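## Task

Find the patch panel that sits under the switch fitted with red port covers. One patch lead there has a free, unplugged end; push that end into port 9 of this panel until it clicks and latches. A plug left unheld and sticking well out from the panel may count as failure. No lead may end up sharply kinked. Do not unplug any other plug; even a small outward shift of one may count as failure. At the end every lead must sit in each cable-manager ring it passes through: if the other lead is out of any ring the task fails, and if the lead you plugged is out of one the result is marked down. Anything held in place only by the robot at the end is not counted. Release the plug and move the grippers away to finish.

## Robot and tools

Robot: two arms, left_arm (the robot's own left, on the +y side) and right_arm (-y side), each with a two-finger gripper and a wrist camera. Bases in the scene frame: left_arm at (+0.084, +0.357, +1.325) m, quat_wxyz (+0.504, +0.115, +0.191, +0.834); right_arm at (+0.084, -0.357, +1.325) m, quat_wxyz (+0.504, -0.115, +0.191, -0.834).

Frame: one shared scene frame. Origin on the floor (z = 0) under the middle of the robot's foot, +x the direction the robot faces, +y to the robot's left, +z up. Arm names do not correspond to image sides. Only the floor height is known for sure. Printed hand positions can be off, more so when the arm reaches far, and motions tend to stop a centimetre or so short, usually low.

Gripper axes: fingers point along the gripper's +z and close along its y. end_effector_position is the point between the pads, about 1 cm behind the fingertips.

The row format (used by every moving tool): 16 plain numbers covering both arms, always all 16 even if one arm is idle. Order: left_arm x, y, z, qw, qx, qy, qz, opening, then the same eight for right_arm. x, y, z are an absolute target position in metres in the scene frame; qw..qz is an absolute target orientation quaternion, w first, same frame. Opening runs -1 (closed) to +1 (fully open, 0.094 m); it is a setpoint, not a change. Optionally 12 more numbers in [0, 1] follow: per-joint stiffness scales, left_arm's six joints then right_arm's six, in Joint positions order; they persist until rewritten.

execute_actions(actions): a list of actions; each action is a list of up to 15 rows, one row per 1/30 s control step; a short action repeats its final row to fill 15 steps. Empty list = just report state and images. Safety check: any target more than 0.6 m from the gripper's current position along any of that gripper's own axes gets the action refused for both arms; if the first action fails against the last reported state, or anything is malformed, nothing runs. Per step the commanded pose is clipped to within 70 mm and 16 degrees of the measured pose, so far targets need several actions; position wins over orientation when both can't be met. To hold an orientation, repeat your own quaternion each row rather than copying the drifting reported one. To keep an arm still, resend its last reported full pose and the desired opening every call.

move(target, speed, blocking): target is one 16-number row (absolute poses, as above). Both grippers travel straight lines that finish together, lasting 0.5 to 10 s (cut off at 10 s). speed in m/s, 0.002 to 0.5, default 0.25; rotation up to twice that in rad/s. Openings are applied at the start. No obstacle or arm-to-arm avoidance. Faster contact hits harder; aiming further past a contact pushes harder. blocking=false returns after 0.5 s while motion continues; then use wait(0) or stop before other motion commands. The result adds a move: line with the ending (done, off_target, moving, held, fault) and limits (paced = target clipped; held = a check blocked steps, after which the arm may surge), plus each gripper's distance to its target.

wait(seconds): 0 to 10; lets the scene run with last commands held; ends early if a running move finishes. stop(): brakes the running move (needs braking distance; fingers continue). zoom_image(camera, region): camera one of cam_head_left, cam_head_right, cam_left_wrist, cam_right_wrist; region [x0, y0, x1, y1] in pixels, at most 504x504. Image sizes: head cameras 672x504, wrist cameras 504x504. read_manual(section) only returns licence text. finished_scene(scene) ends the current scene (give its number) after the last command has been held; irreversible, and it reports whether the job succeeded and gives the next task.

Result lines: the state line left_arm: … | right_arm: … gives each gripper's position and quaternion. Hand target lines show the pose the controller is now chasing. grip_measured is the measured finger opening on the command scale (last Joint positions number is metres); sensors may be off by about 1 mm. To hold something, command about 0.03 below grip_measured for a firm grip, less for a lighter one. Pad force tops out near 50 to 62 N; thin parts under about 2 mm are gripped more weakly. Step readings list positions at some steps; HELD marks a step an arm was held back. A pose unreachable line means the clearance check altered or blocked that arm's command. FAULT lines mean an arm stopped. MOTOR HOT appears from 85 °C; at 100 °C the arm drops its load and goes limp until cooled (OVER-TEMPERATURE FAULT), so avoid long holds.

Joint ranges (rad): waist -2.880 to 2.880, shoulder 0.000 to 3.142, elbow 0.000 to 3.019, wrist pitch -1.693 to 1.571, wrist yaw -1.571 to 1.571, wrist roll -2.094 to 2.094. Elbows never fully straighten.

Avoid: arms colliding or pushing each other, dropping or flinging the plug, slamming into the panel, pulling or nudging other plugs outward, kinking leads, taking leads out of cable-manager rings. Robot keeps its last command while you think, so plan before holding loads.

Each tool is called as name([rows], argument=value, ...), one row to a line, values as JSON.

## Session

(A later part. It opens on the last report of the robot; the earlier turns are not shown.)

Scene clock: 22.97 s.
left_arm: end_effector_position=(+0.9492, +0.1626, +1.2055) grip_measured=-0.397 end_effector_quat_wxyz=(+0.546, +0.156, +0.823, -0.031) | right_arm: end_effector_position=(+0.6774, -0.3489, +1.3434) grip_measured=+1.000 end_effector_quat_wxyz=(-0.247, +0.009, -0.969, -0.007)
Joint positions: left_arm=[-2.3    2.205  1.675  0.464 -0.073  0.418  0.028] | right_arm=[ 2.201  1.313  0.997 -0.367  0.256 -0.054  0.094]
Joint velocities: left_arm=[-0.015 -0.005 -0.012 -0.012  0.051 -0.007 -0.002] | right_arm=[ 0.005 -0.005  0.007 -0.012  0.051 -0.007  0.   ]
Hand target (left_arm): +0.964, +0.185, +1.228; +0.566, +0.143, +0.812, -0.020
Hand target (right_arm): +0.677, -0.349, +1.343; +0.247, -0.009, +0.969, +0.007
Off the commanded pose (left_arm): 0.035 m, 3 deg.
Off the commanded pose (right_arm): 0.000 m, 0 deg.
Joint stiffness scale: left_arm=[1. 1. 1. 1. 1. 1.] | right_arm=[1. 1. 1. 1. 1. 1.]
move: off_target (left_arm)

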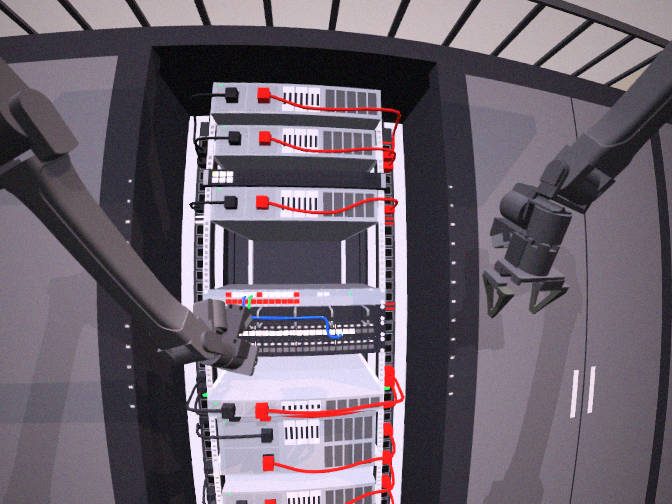

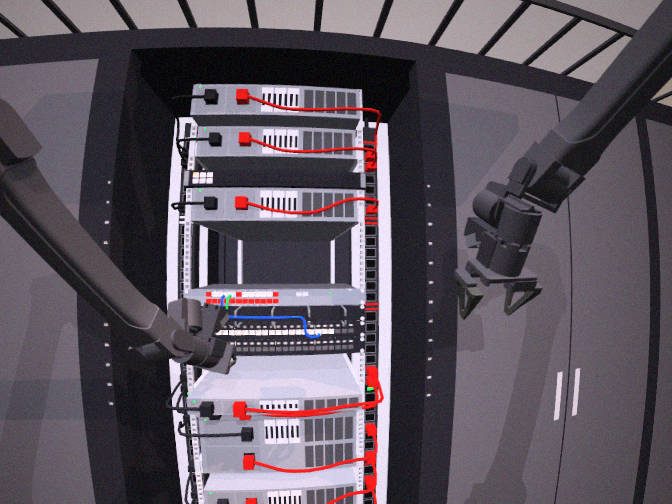

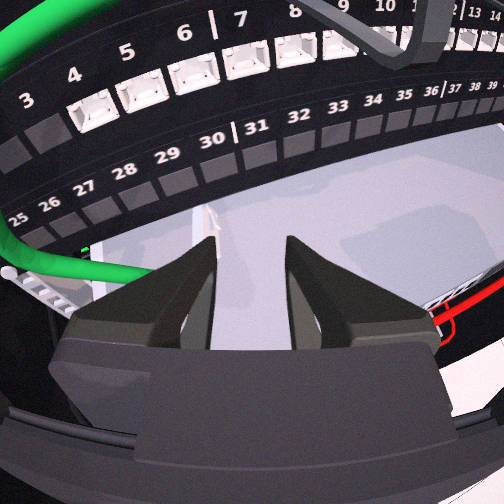

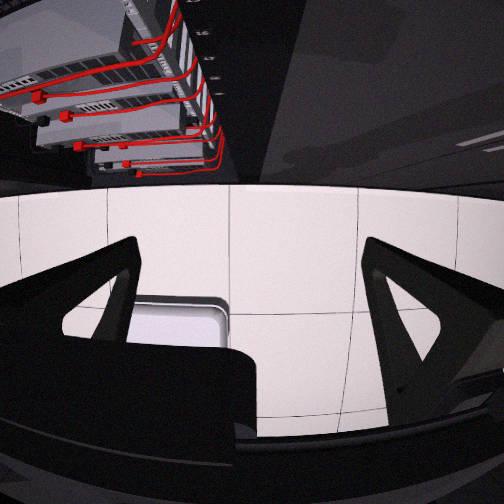

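move(target=[0.89,0.17,1.27,0.62,0,0.785,0,-0.4,0.6774,-0.3489,1.3434,0.247,-0.009,0.969,0.007,1], speed=0.1)

zoom_image(camera="cam_left_wrist", region=[170, 170, 330, 330])

Scene clock: 25.30 s.
left_arm: end_effector_position=(+0.8880, +0.1790, +1.2455) grip_measured=-0.397 end_effector_quat_wxyz=(+0.601, +0.007, +0.799, +0.009) | right_arm: end_effector_position=(+0.6774, -0.3489, +1.3434) grip_measured=+1.000 end_effector_quat_wxyz=(-0.247, +0.009, -0.969, -0.007)
Joint positions: left_arm=[-2.363  2.113  1.407  0.835 -0.33   0.268  0.028] | right_arm=[ 2.201  1.313  0.997 -0.367  0.256 -0.054  0.094]
Joint velocities: left_arm=[-0.005  0.005  0.007 -0.007 -0.022  0.007  0.001] | right_arm=[ 0.005 -0.005 -0.007 -0.022 -0.007 -0.022  0.   ]
Hand target (left_arm): +0.890, +0.169, +1.270; +0.619, -0.001, +0.785, -0.001
Hand target (right_arm): +0.677, -0.349, +1.343; +0.247, -0.009, +0.969, +0.007
Off the commanded pose (left_arm): 0.026 m, 3 deg.
Off the commanded pose (right_arm): 0.000 m, 0 deg.
Joint stiffness scale: left_arm=[1. 1. 1. 1. 1. 1.] | right_arm=[1. 1. 1. 1. 1. 1.]
move: off_target (left_arm)

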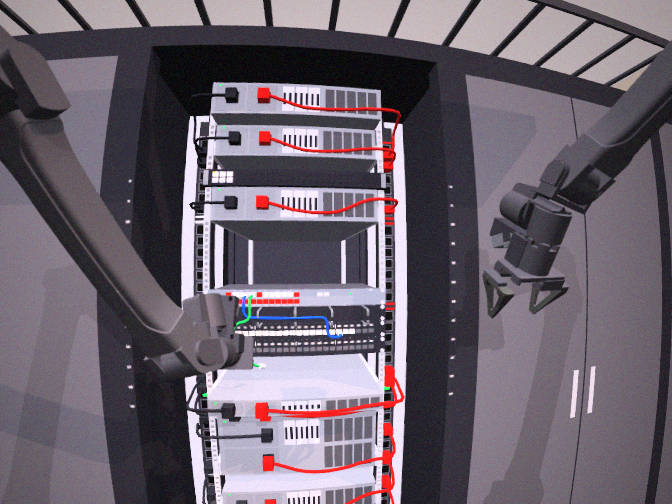

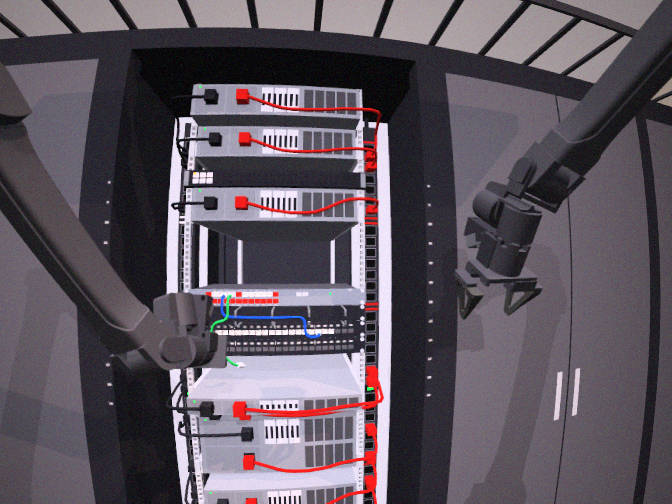

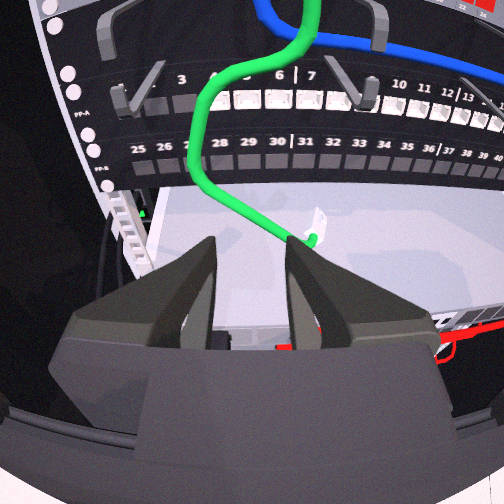

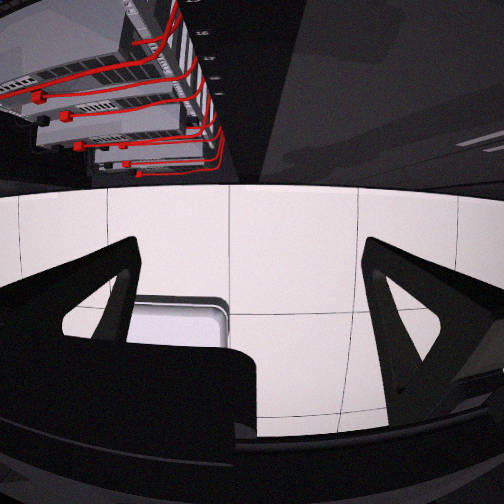

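Region (170, 170, 330, 330) of cam_left_wrist's 504x504 image, scaled by 3.150, with more detail than that image has.

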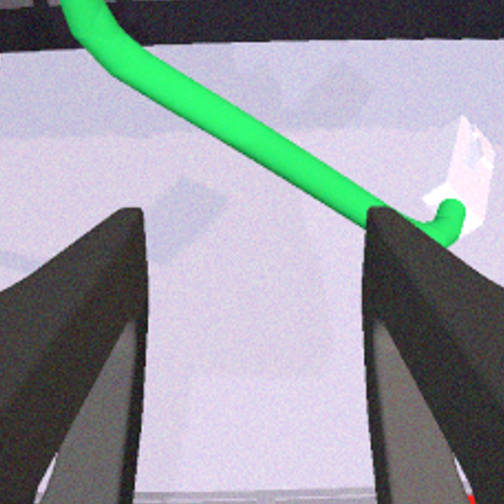

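move(target=[0.91,0.10,1.26,0.512,0.376,0.770,0.054,-0.45,0.6774,-0.3489,1.3434,0.247,-0.009,0.969,0.007,1], speed=0.12)

move(target=[0.965,0.11,1.245,0.512,0.376,0.770,0.054,-0.45,0.6774,-0.3489,1.3434,0.247,-0.009,0.969,0.007,1], speed=0.06)

Scene clock: 30.57 s.
left_arm: end_effector_position=(+0.8924, +0.1146, +1.2234) grip_measured=-0.447 end_effector_quat_wxyz=(+0.491, +0.377, +0.784, +0.055) | right_arm: end_effector_position=(+0.6774, -0.3489, +1.3434) grip_measured=+1.000 end_effector_quat_wxyz=(-0.247, +0.009, -0.969, -0.007)
Joint positions: left_arm=[-2.381  2.093  1.534  0.349 -0.111  0.866  0.026] | right_arm=[ 2.201  1.313  0.997 -0.367  0.256 -0.054  0.094]
Joint velocities: left_arm=[ 0.015 -0.005 -0.007  0.007  0.007 -0.022  0.   ] | right_arm=[-0.015 -0.005 -0.017 -0.012  0.022 -0.051  0.   ]
Hand target (left_arm): +0.909, +0.101, +1.260; +0.512, +0.377, +0.770, +0.055
Hand target (right_arm): +0.677, -0.349, +1.343; +0.247, -0.009, +0.969, +0.007
Off the commanded pose (left_arm): 0.043 m, 3 deg.
Off the commanded pose (right_arm): 0.000 m, 0 deg.
Joint stiffness scale: left_arm=[1. 1. 1. 1. 1. 1.] | right_arm=[1. 1. 1. 1. 1. 1.]
move: off_target (left_arm)

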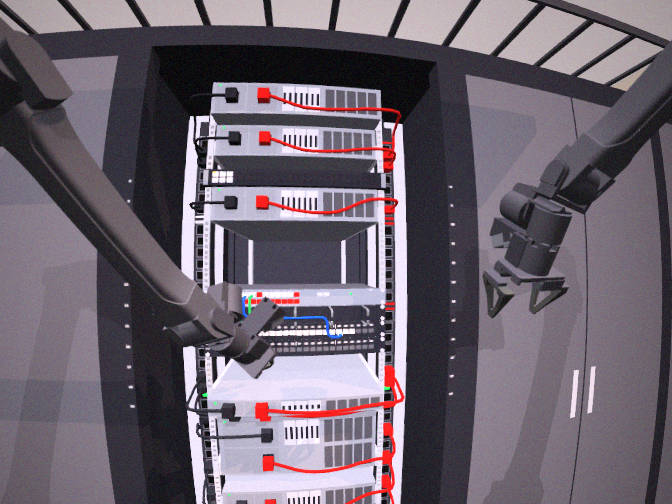

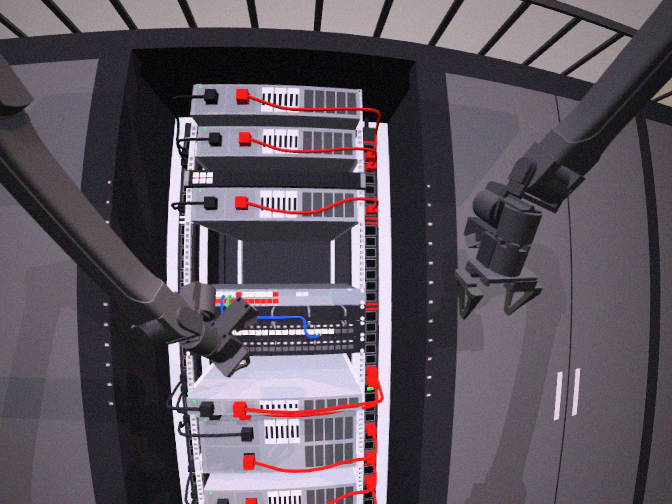

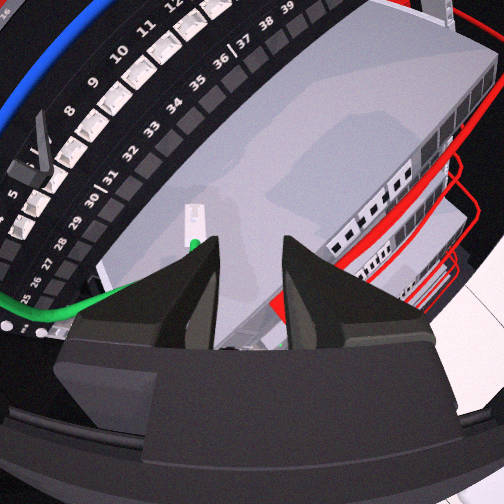

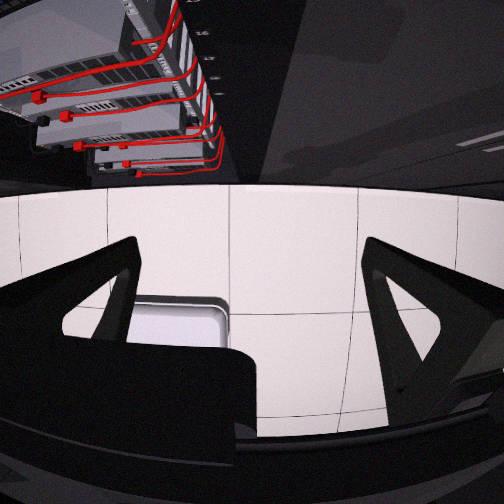

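Scene clock: 32.17 s.
left_arm: end_effector_position=(+0.9461, +0.0982, +1.2433) grip_measured=-0.448 end_effector_quat_wxyz=(+0.509, +0.382, +0.770, +0.044) | right_arm: end_effector_position=(+0.6774, -0.3489, +1.3434) grip_measured=+1.000 end_effector_quat_wxyz=(-0.247, +0.009, -0.969, -0.007)
Joint positions: left_arm=[-2.381  2.165  1.745  0.238 -0.068  0.874  0.026] | right_arm=[ 2.201  1.313  0.997 -0.367  0.256 -0.054  0.094]
Joint velocities: left_arm=[-0.015  0.005  0.002 -0.012  0.022  0.022  0.001] | right_arm=[ 0.005  0.005  0.002  0.007 -0.007  0.007  0.   ]
Hand target (left_arm): +0.964, +0.111, +1.246; +0.512, +0.376, +0.770, +0.054
Hand target (right_arm): +0.677, -0.349, +1.343; +0.247, -0.009, +0.969, +0.007
Off the commanded pose (left_arm): 0.022 m, 1 deg.
Off the commanded pose (right_arm): 0.000 m, 0 deg.
Joint stiffness scale: left_arm=[1. 1. 1. 1. 1. 1.] | right_arm=[1. 1. 1. 1. 1. 1.]
move: off_target (left_arm)

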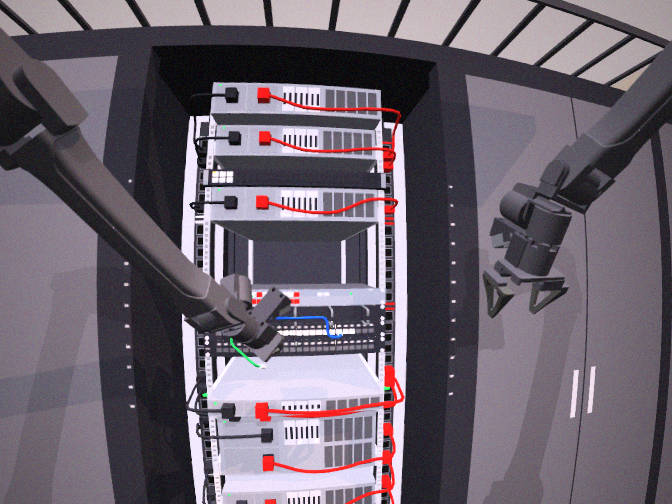

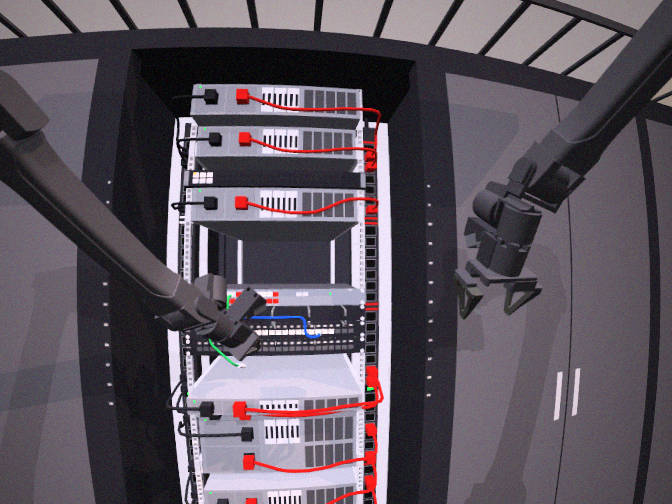

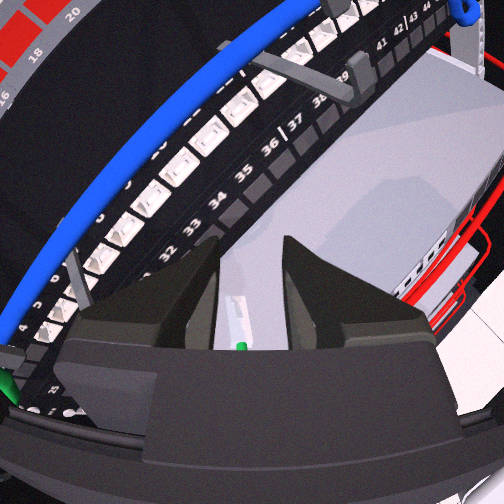

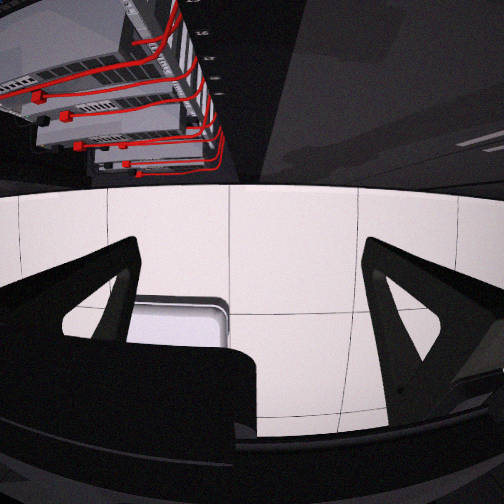

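move(target=[0.968,0.138,1.226,0.512,0.376,0.770,0.054,-0.45,0.6774,-0.3489,1.3434,0.247,-0.009,0.969,0.007,1], speed=0.04)

Scene clock: 33.80 s.
left_arm: end_effector_position=(+0.9458, +0.0972, +1.2424) grip_measured=-0.448 end_effector_quat_wxyz=(+0.515, +0.394, +0.761, +0.032) | right_arm: end_effector_position=(+0.6774, -0.3489, +1.3434) grip_measured=+1.000 end_effector_quat_wxyz=(-0.247, +0.009, -0.969, -0.007)
Joint positions: left_arm=[-2.372  2.166  1.745  0.238 -0.02   0.889  0.026] | right_arm=[ 2.201  1.313  0.997 -0.367  0.256 -0.054  0.094]
Joint velocities: left_arm=[ 0.005  0.005 -0.022 -0.002 -0.037  0.022 -0.   ] | right_arm=[-0.005  0.005 -0.007 -0.007 -0.007 -0.022  0.   ]
Hand target (left_arm): +0.964, +0.139, +1.227; +0.512, +0.376, +0.770, +0.054
Hand target (right_arm): +0.677, -0.349, +1.343; +0.247, -0.009, +0.969, +0.007
Off the commanded pose (left_arm): 0.049 m, 3 deg.
Off the commanded pose (right_arm): 0.000 m, 0 deg.
Joint stiffness scale: left_arm=[1. 1. 1. 1. 1. 1.] | right_arm=[1. 1. 1. 1. 1. 1.]
move: off_target (left_arm)

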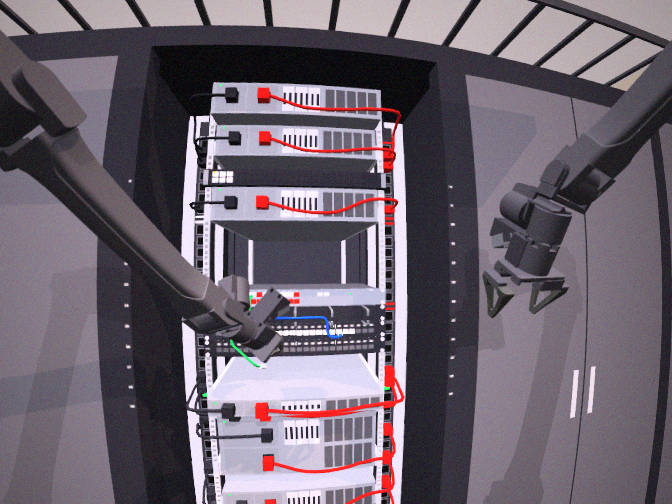

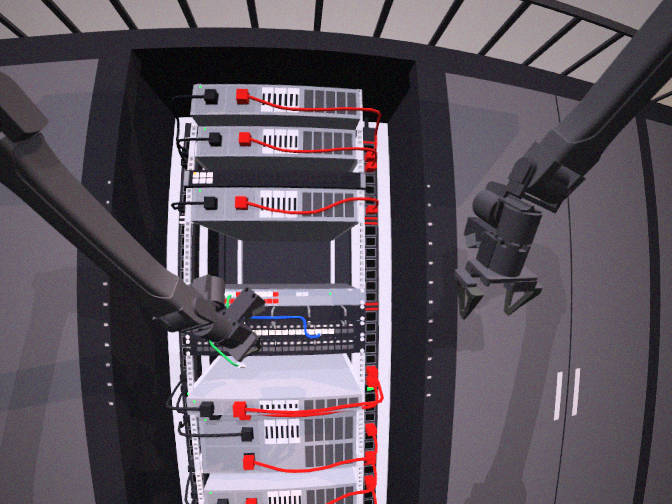

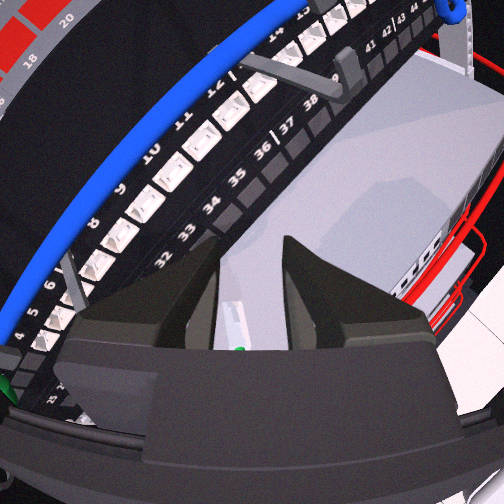

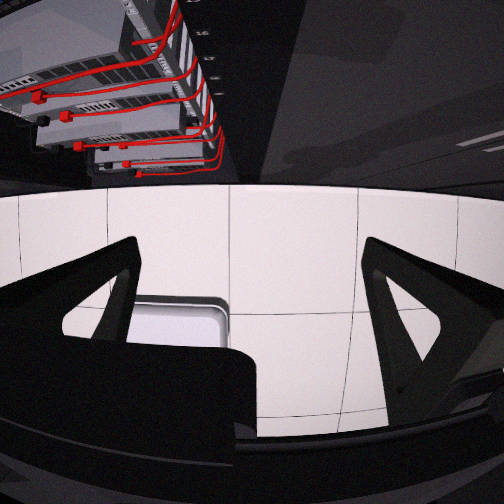

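move(target=[0.89,0.12,1.25,0.512,0.376,0.770,0.054,-0.45,0.6774,-0.3489,1.3434,0.247,-0.009,0.969,0.007,1], speed=0.08)

move(target=[0.905,0.168,1.243,0.512,0.376,0.770,0.054,-0.45,0.6774,-0.3489,1.3434,0.247,-0.009,0.969,0.007,1], speed=0.08)

Scene clock: 35.33 s.
left_arm: end_effector_position=(+0.8853, +0.1220, +1.2333) grip_measured=-0.448 end_effector_quat_wxyz=(+0.496, +0.386, +0.777, +0.052) | right_arm: end_effector_position=(+0.6774, -0.3489, +1.3434) grip_measured=+1.000 end_effector_quat_wxyz=(-0.247, +0.009, -0.969, -0.007)
Joint positions: left_arm=[-2.373  2.057  1.49   0.362 -0.083  0.884  0.026] | right_arm=[ 2.201  1.313  0.997 -0.367  0.256 -0.054  0.094]
Joint velocities: left_arm=[-0.005 -0.005 -0.022  0.012  0.066 -0.022 -0.001] | right_arm=[-0.024  0.005  0.017 -0.007 -0.037  0.022  0.   ]
Hand target (left_arm): +0.890, +0.120, +1.250; +0.512, +0.376, +0.770, +0.054
Hand target (right_arm): +0.677, -0.349, +1.343; +0.247, -0.009, +0.969, +0.007
Off the commanded pose (left_arm): 0.018 m, 2 deg.
Off the commanded pose (right_arm): 0.000 m, 0 deg.
Joint stiffness scale: left_arm=[1. 1. 1. 1. 1. 1.] | right_arm=[1. 1. 1. 1. 1. 1.]
move: off_target (left_arm)

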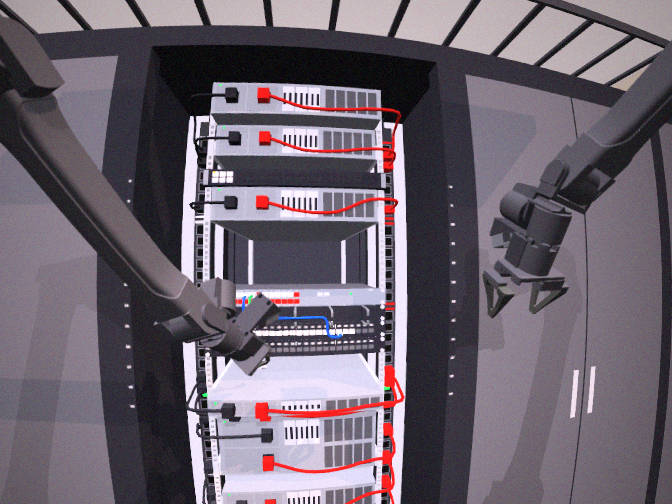

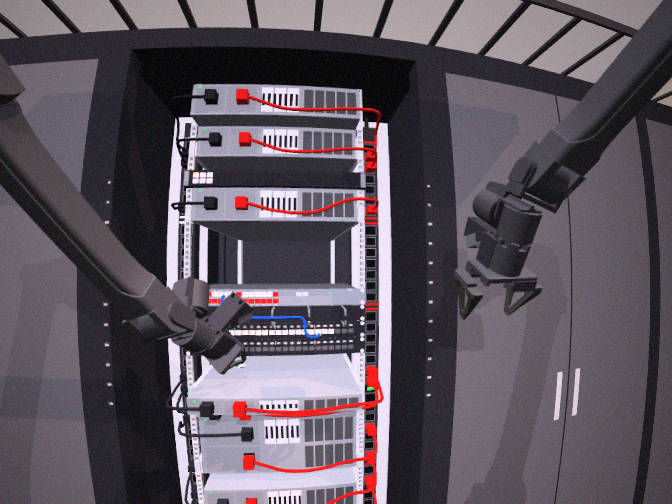

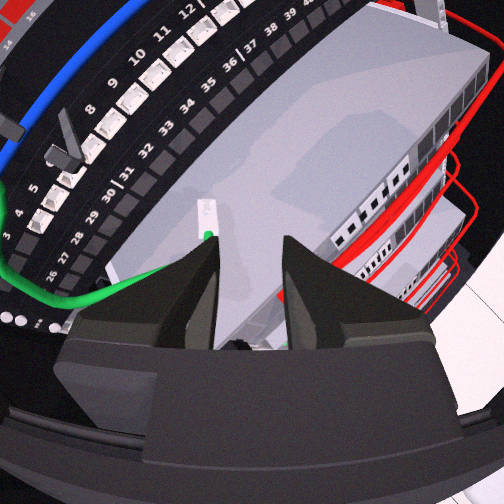

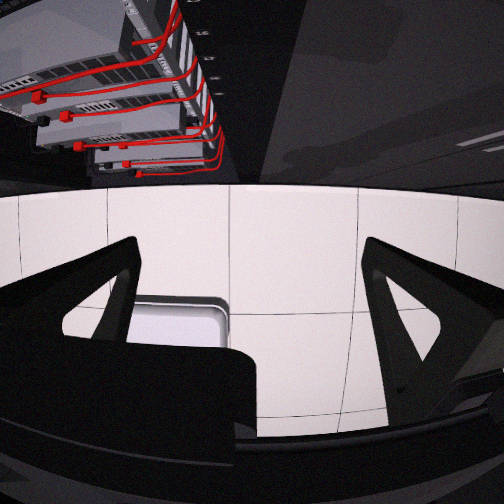

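Scene clock: 36.40 s.
left_arm: end_effector_position=(+0.8945, +0.1543, +1.2270) grip_measured=-0.448 end_effector_quat_wxyz=(+0.501, +0.383, +0.775, +0.043) | right_arm: end_effector_position=(+0.6774, -0.3489, +1.3434) grip_measured=+1.000 end_effector_quat_wxyz=(-0.247, +0.009, -0.969, -0.007)
Joint positions: left_arm=[-2.317  2.051  1.49   0.362 -0.012  0.884  0.026] | right_arm=[ 2.201  1.313  0.997 -0.367  0.256 -0.054  0.094]
Joint velocities: left_arm=[-0.005 -0.005  0.012 -0.012 -0.007 -0.037  0.001] | right_arm=[ 0.005  0.015 -0.012  0.002 -0.037 -0.022  0.   ]
Hand target (left_arm): +0.904, +0.168, +1.243; +0.512, +0.376, +0.770, +0.054
Hand target (right_arm): +0.677, -0.349, +1.343; +0.247, -0.009, +0.969, +0.007
Off the commanded pose (left_arm): 0.024 m, 2 deg.
Off the commanded pose (right_arm): 0.000 m, 0 deg.
Joint stiffness scale: left_arm=[1. 1. 1. 1. 1. 1.] | right_arm=[1. 1. 1. 1. 1. 1.]
move: off_target (left_arm)

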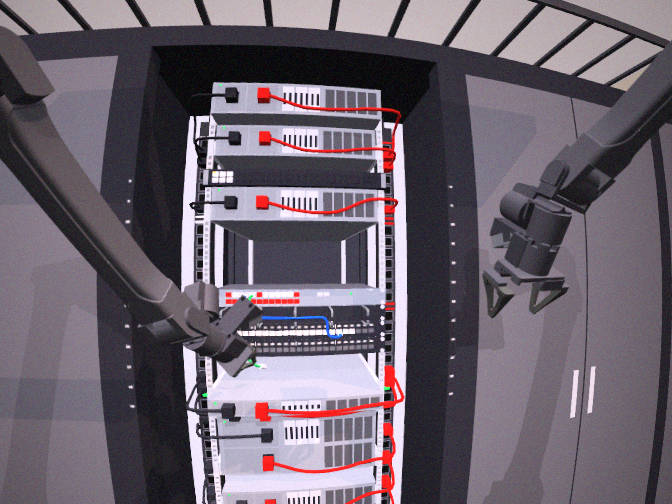

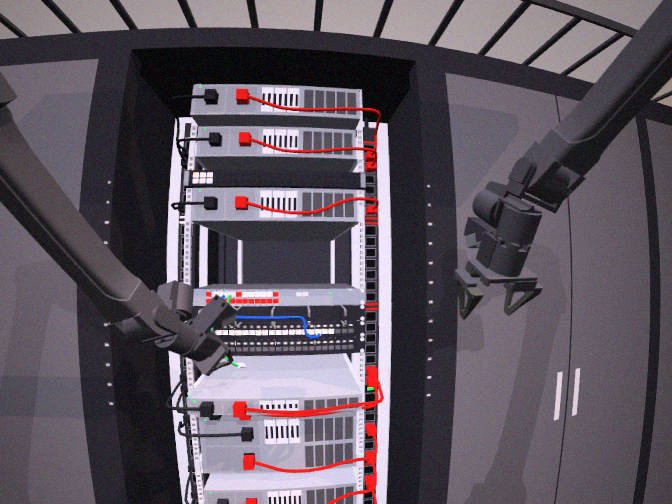

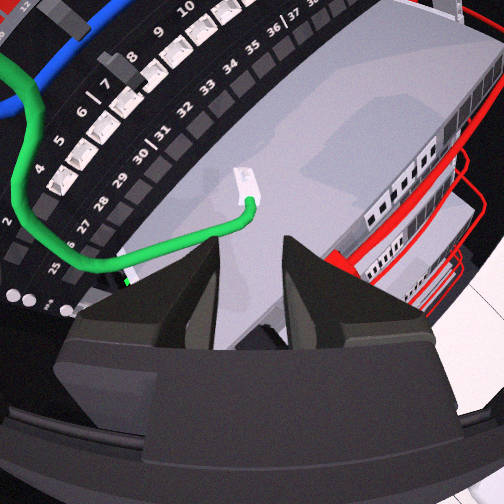

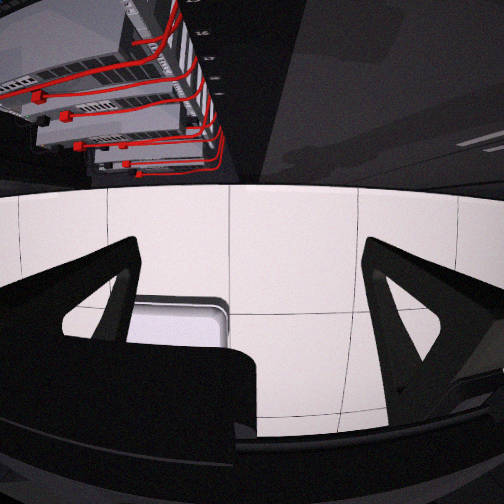

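move(target=[0.94,0.146,1.230,0.512,0.376,0.770,0.054,-0.45,0.6774,-0.3489,1.3434,0.247,-0.009,0.969,0.007,1], speed=0.05)

zoom_image(camera="cam_left_wrist", region=[170, 150, 330, 310])

Scene clock: 37.83 s.
left_arm: end_effector_position=(+0.9282, +0.1492, +1.2283) grip_measured=-0.448 end_effector_quat_wxyz=(+0.510, +0.376, +0.772, +0.052) | right_arm: end_effector_position=(+0.6774, -0.3489, +1.3434) grip_measured=+1.000 end_effector_quat_wxyz=(-0.247, +0.009, -0.969, -0.007)
Joint positions: left_arm=[-2.317  2.111  1.614  0.325 -0.021  0.884  0.026] | right_arm=[ 2.201  1.313  0.997 -0.367  0.256 -0.054  0.094]
Joint velocities: left_arm=[-0.015 -0.005 -0.007  0.002 -0.022  0.007 -0.   ] | right_arm=[ 0.005  0.005  0.002 -0.002  0.007 -0.066  0.   ]
Hand target (left_arm): +0.939, +0.147, +1.230; +0.512, +0.376, +0.770, +0.054
Hand target (right_arm): +0.677, -0.349, +1.343; +0.247, -0.009, +0.969, +0.007
Off the commanded pose (left_arm): 0.012 m, 0 deg.
Off the commanded pose (right_arm): 0.000 m, 0 deg.
Joint stiffness scale: left_arm=[1. 1. 1. 1. 1. 1.] | right_arm=[1. 1. 1. 1. 1. 1.]
move: off_target (left_arm)

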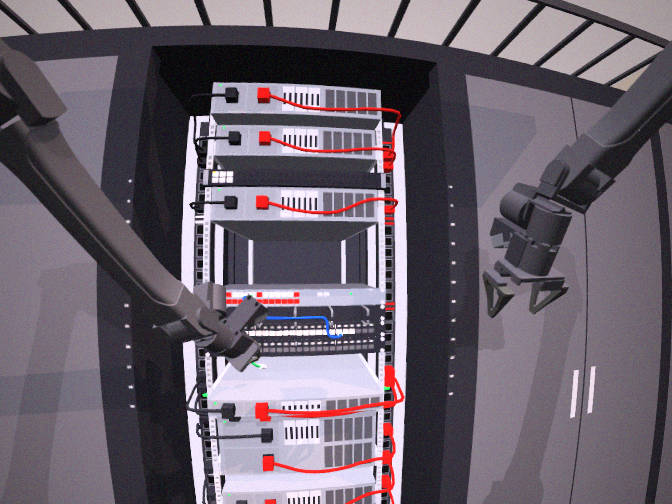

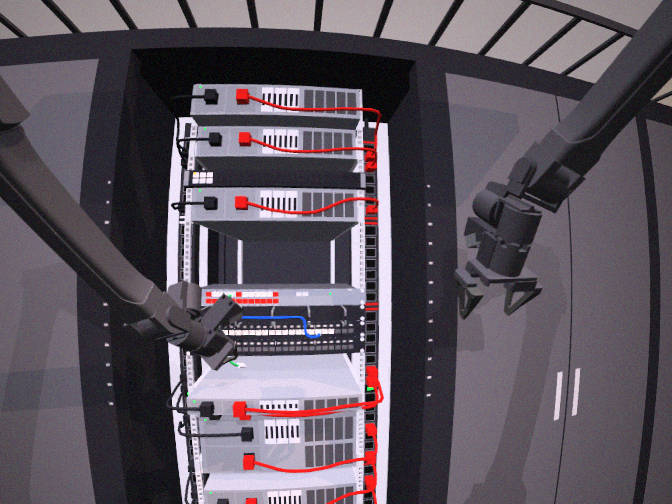

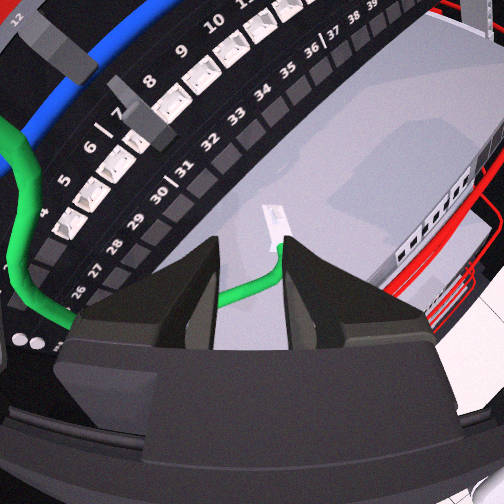

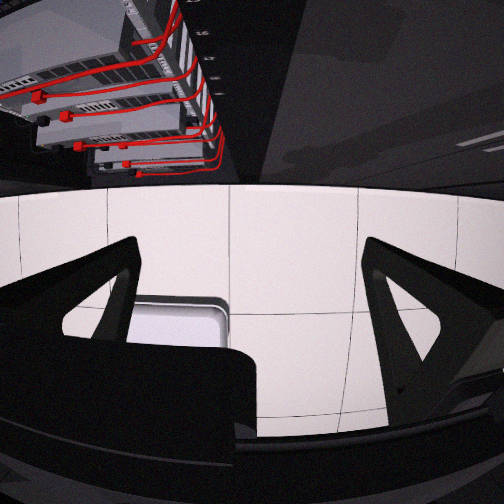

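Region (170, 150, 330, 310) of cam_left_wrist's 504x504 image, scaled by 3.150, with more detail than that image has.

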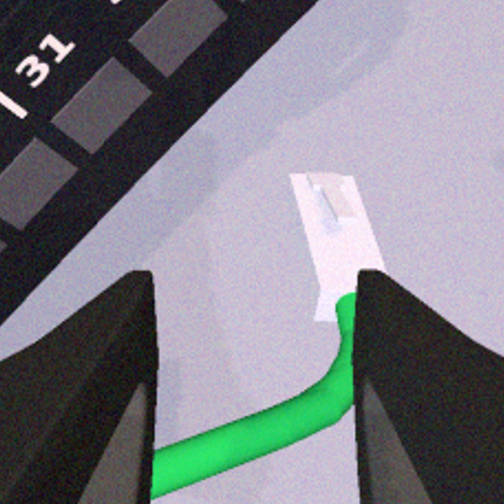

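move(target=[0.95,0.128,1.22,0.548,0.320,0.760,0.134,-0.45,0.6774,-0.3489,1.3434,0.247,-0.009,0.969,0.007,1], speed=0.04)

zoom_image(camera="cam_left_wrist", region=[170, 150, 330, 310])

Scene clock: 41.20 s.
left_arm: end_effector_position=(+0.9358, +0.1468, +1.2024) grip_measured=-0.448 end_effector_quat_wxyz=(+0.524, +0.325, +0.776, +0.130) | right_arm: end_effector_position=(+0.6774, -0.3489, +1.3434) grip_measured=+1.000 end_effector_quat_wxyz=(-0.247, +0.009, -0.969, -0.007)
Joint positions: left_arm=[-2.344  2.212  1.65   0.502 -0.202  0.89   0.026] | right_arm=[ 2.201  1.313  0.997 -0.367  0.256 -0.054  0.094]
Joint velocities: left_arm=[-0.015  0.005 -0.007 -0.017  0.066 -0.081 -0.001] | right_arm=[-0.005  0.005 -0.007 -0.012 -0.051  0.007  0.   ]
Hand target (left_arm): +0.948, +0.129, +1.221; +0.548, +0.319, +0.761, +0.133
Hand target (right_arm): +0.677, -0.349, +1.343; +0.247, -0.009, +0.969, +0.007
Off the commanded pose (left_arm): 0.029 m, 3 deg.
Off the commanded pose (right_arm): 0.000 m, 0 deg.
Joint stiffness scale: left_arm=[1. 1. 1. 1. 1. 1.] | right_arm=[1. 1. 1. 1. 1. 1.]
move: off_target (left_arm)

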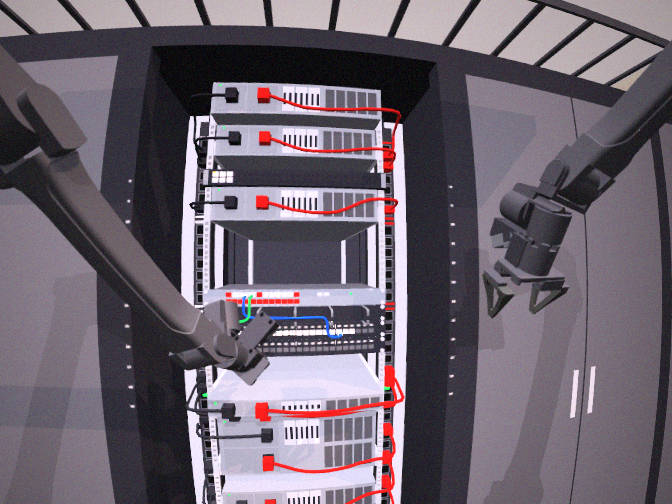

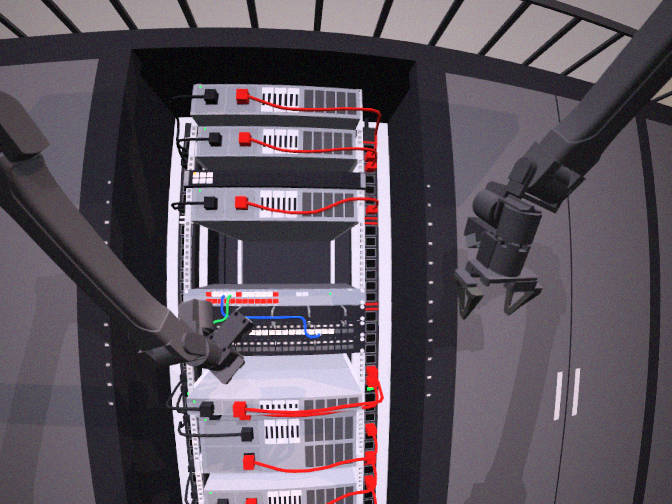

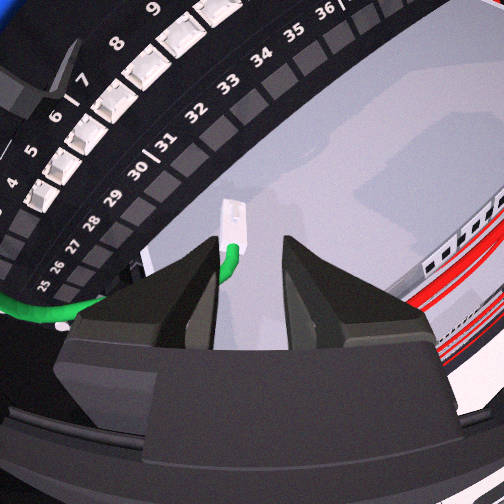

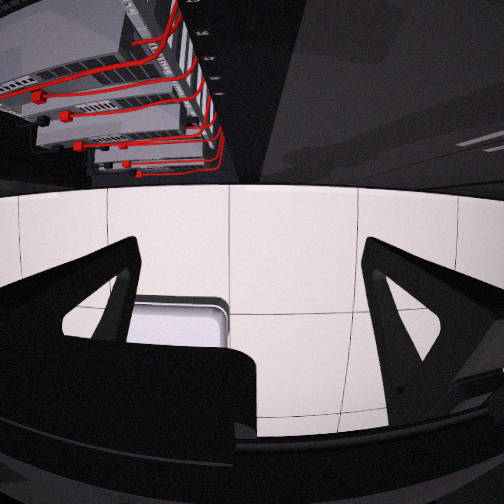

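Region (170, 150, 330, 310) of cam_left_wrist's 504x504 image, scaled by 3.150, with more detail than that image has.

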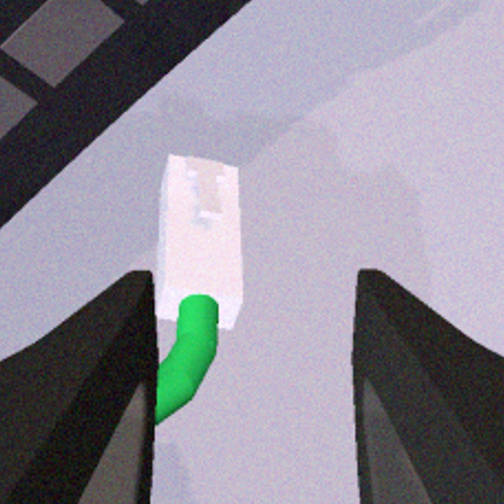

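move(target=[0.965,0.15,1.213,0.548,0.320,0.760,0.134,-0.45,0.6774,-0.3489,1.3434,0.247,-0.009,0.969,0.007,1], speed=0.04)

zoom_image(camera="cam_left_wrist", region=[170, 150, 330, 310])

Scene clock: 42.67 s.
left_arm: end_effector_position=(+0.9499, +0.1412, +1.2132) grip_measured=-0.448 end_effector_quat_wxyz=(+0.542, +0.326, +0.765, +0.124) | right_arm: end_effector_position=(+0.6774, -0.3489, +1.3434) grip_measured=+1.000 end_effector_quat_wxyz=(-0.247, +0.009, -0.969, -0.007)
Joint positions: left_arm=[-2.344  2.226  1.695  0.502 -0.17   0.893  0.026] | right_arm=[ 2.201  1.313  0.997 -0.367  0.256 -0.054  0.094]
Joint velocities: left_arm=[-0.005 -0.005  0.007 -0.017  0.022 -0.066  0.   ] | right_arm=[-0.005  0.005  0.002 -0.002  0.022 -0.022  0.   ]
Hand target (left_arm): +0.964, +0.151, +1.214; +0.549, +0.320, +0.761, +0.134
Hand target (right_arm): +0.677, -0.349, +1.343; +0.247, -0.009, +0.969, +0.007
Off the commanded pose (left_arm): 0.018 m, 2 deg.
Off the commanded pose (right_arm): 0.000 m, 0 deg.
Joint stiffness scale: left_arm=[1. 1. 1. 1. 1. 1.] | right_arm=[1. 1. 1. 1. 1. 1.]
move: off_target (left_arm)

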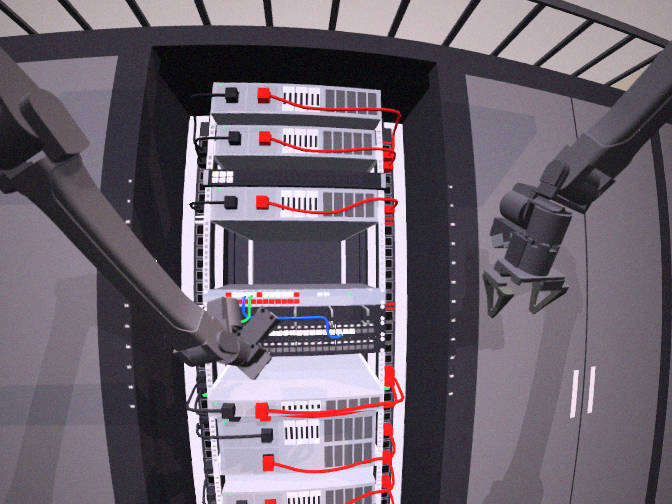

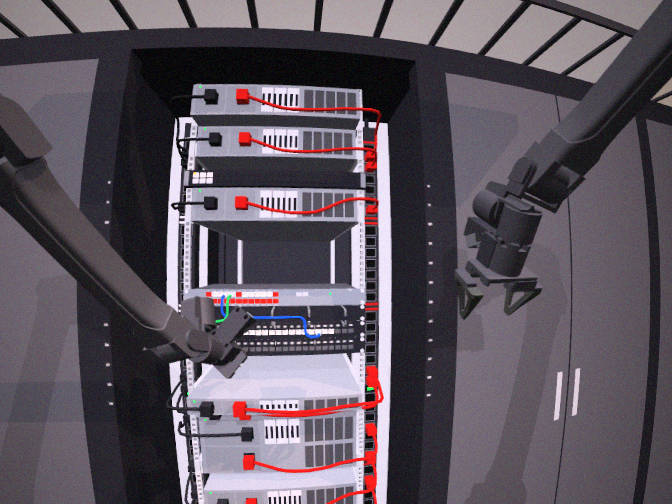

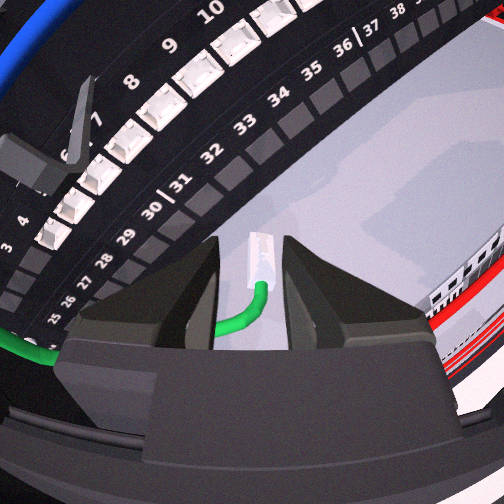

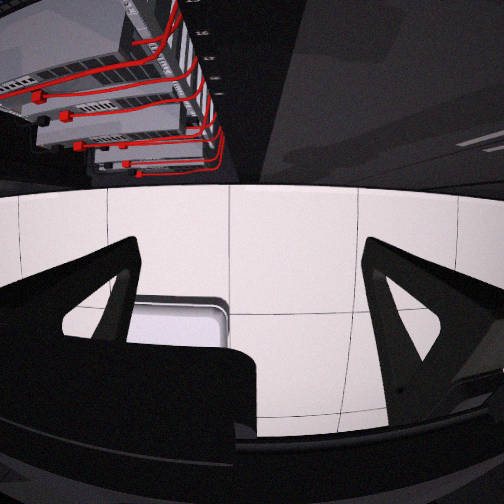

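Region (170, 150, 330, 310) of cam_left_wrist's 504x504 image, scaled by 3.150, with more detail than that image has.

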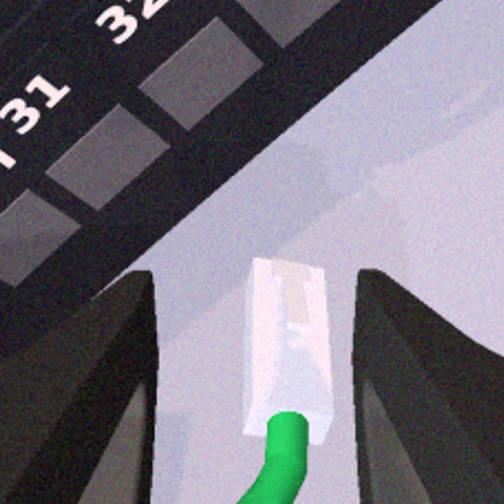

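move(target=[0.962,0.15,1.201,0.548,0.320,0.760,0.134,-0.45,0.6774,-0.3489,1.3434,0.247,-0.009,0.969,0.007,1], speed=0.02)

zoom_image(camera="cam_left_wrist", region=[170, 180, 330, 340])

Scene clock: 44.17 s.
left_arm: end_effector_position=(+0.9428, +0.1359, +1.1941) grip_measured=-0.448 end_effector_quat_wxyz=(+0.533, +0.333, +0.769, +0.119) | right_arm: end_effector_position=(+0.6774, -0.3489, +1.3434) grip_measured=+1.000 end_effector_quat_wxyz=(-0.247, +0.009, -0.969, -0.007)
Joint positions: left_arm=[-2.344  2.25   1.695  0.502 -0.166  0.894  0.026] | right_arm=[ 2.201  1.313  0.997 -0.367  0.256 -0.054  0.094]
Joint velocities: left_arm=[ 0.005 -0.005  0.017 -0.012  0.007 -0.095  0.001] | right_arm=[-0.005 -0.005 -0.027 -0.007 -0.037  0.066  0.   ]
Hand target (left_arm): +0.960, +0.151, +1.202; +0.548, +0.320, +0.761, +0.134
Hand target (right_arm): +0.677, -0.349, +1.343; +0.247, -0.009, +0.969, +0.007
Off the commanded pose (left_arm): 0.025 m, 3 deg.
Off the commanded pose (right_arm): 0.000 m, 0 deg.
Joint stiffness scale: left_arm=[1. 1. 1. 1. 1. 1.] | right_arm=[1. 1. 1. 1. 1. 1.]
move: off_target (left_arm)

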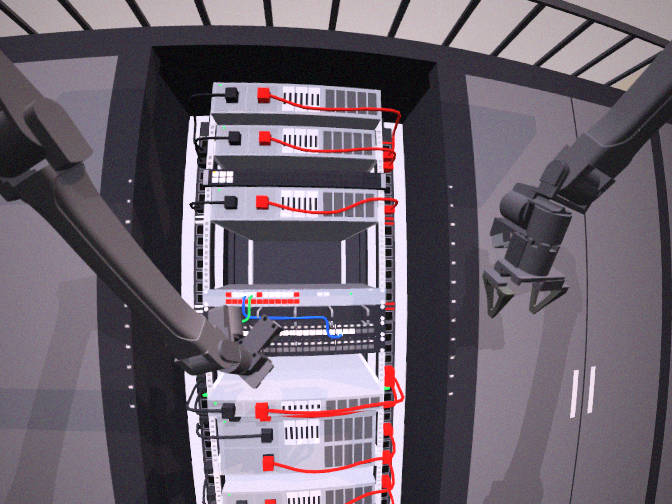

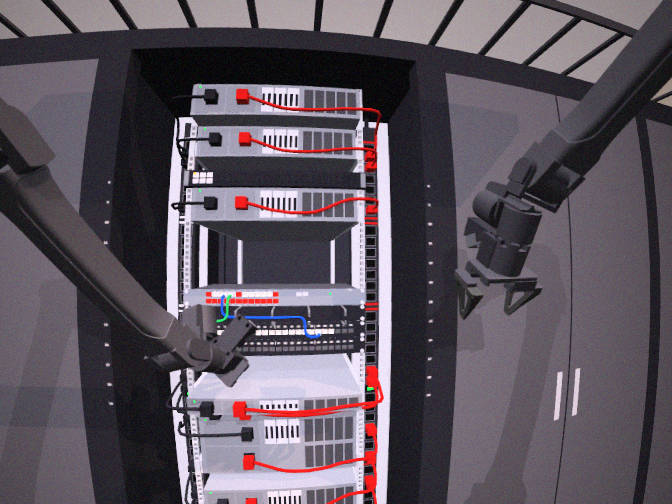

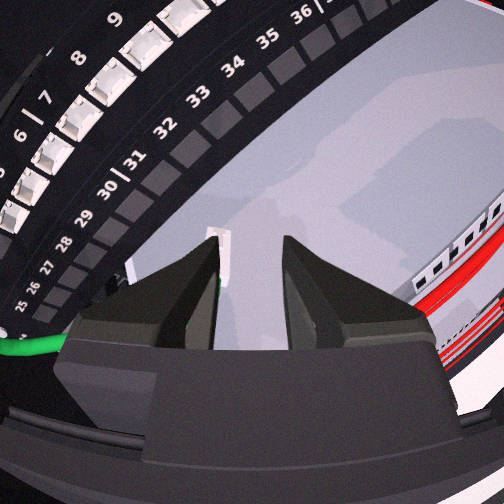

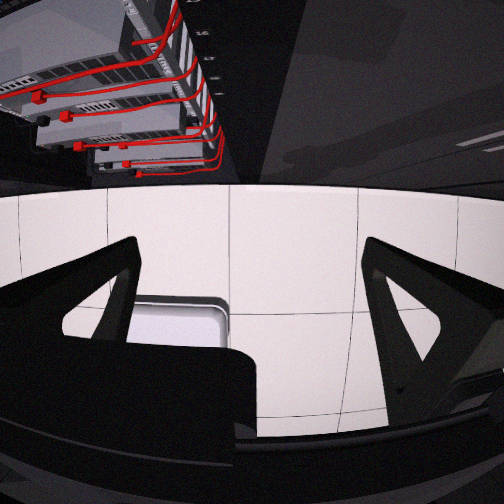

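Region (170, 180, 330, 340) of cam_left_wrist's 504x504 image, scaled by 3.150, with more detail than that image has.

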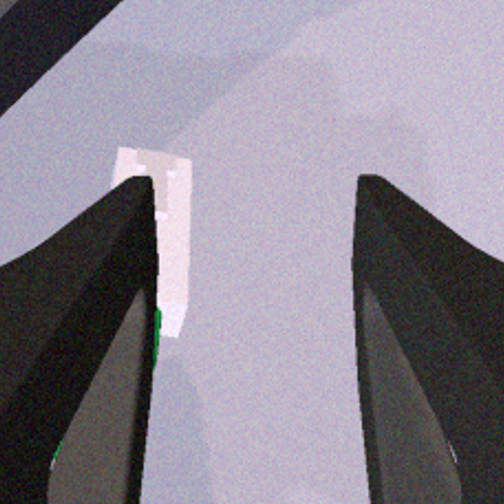

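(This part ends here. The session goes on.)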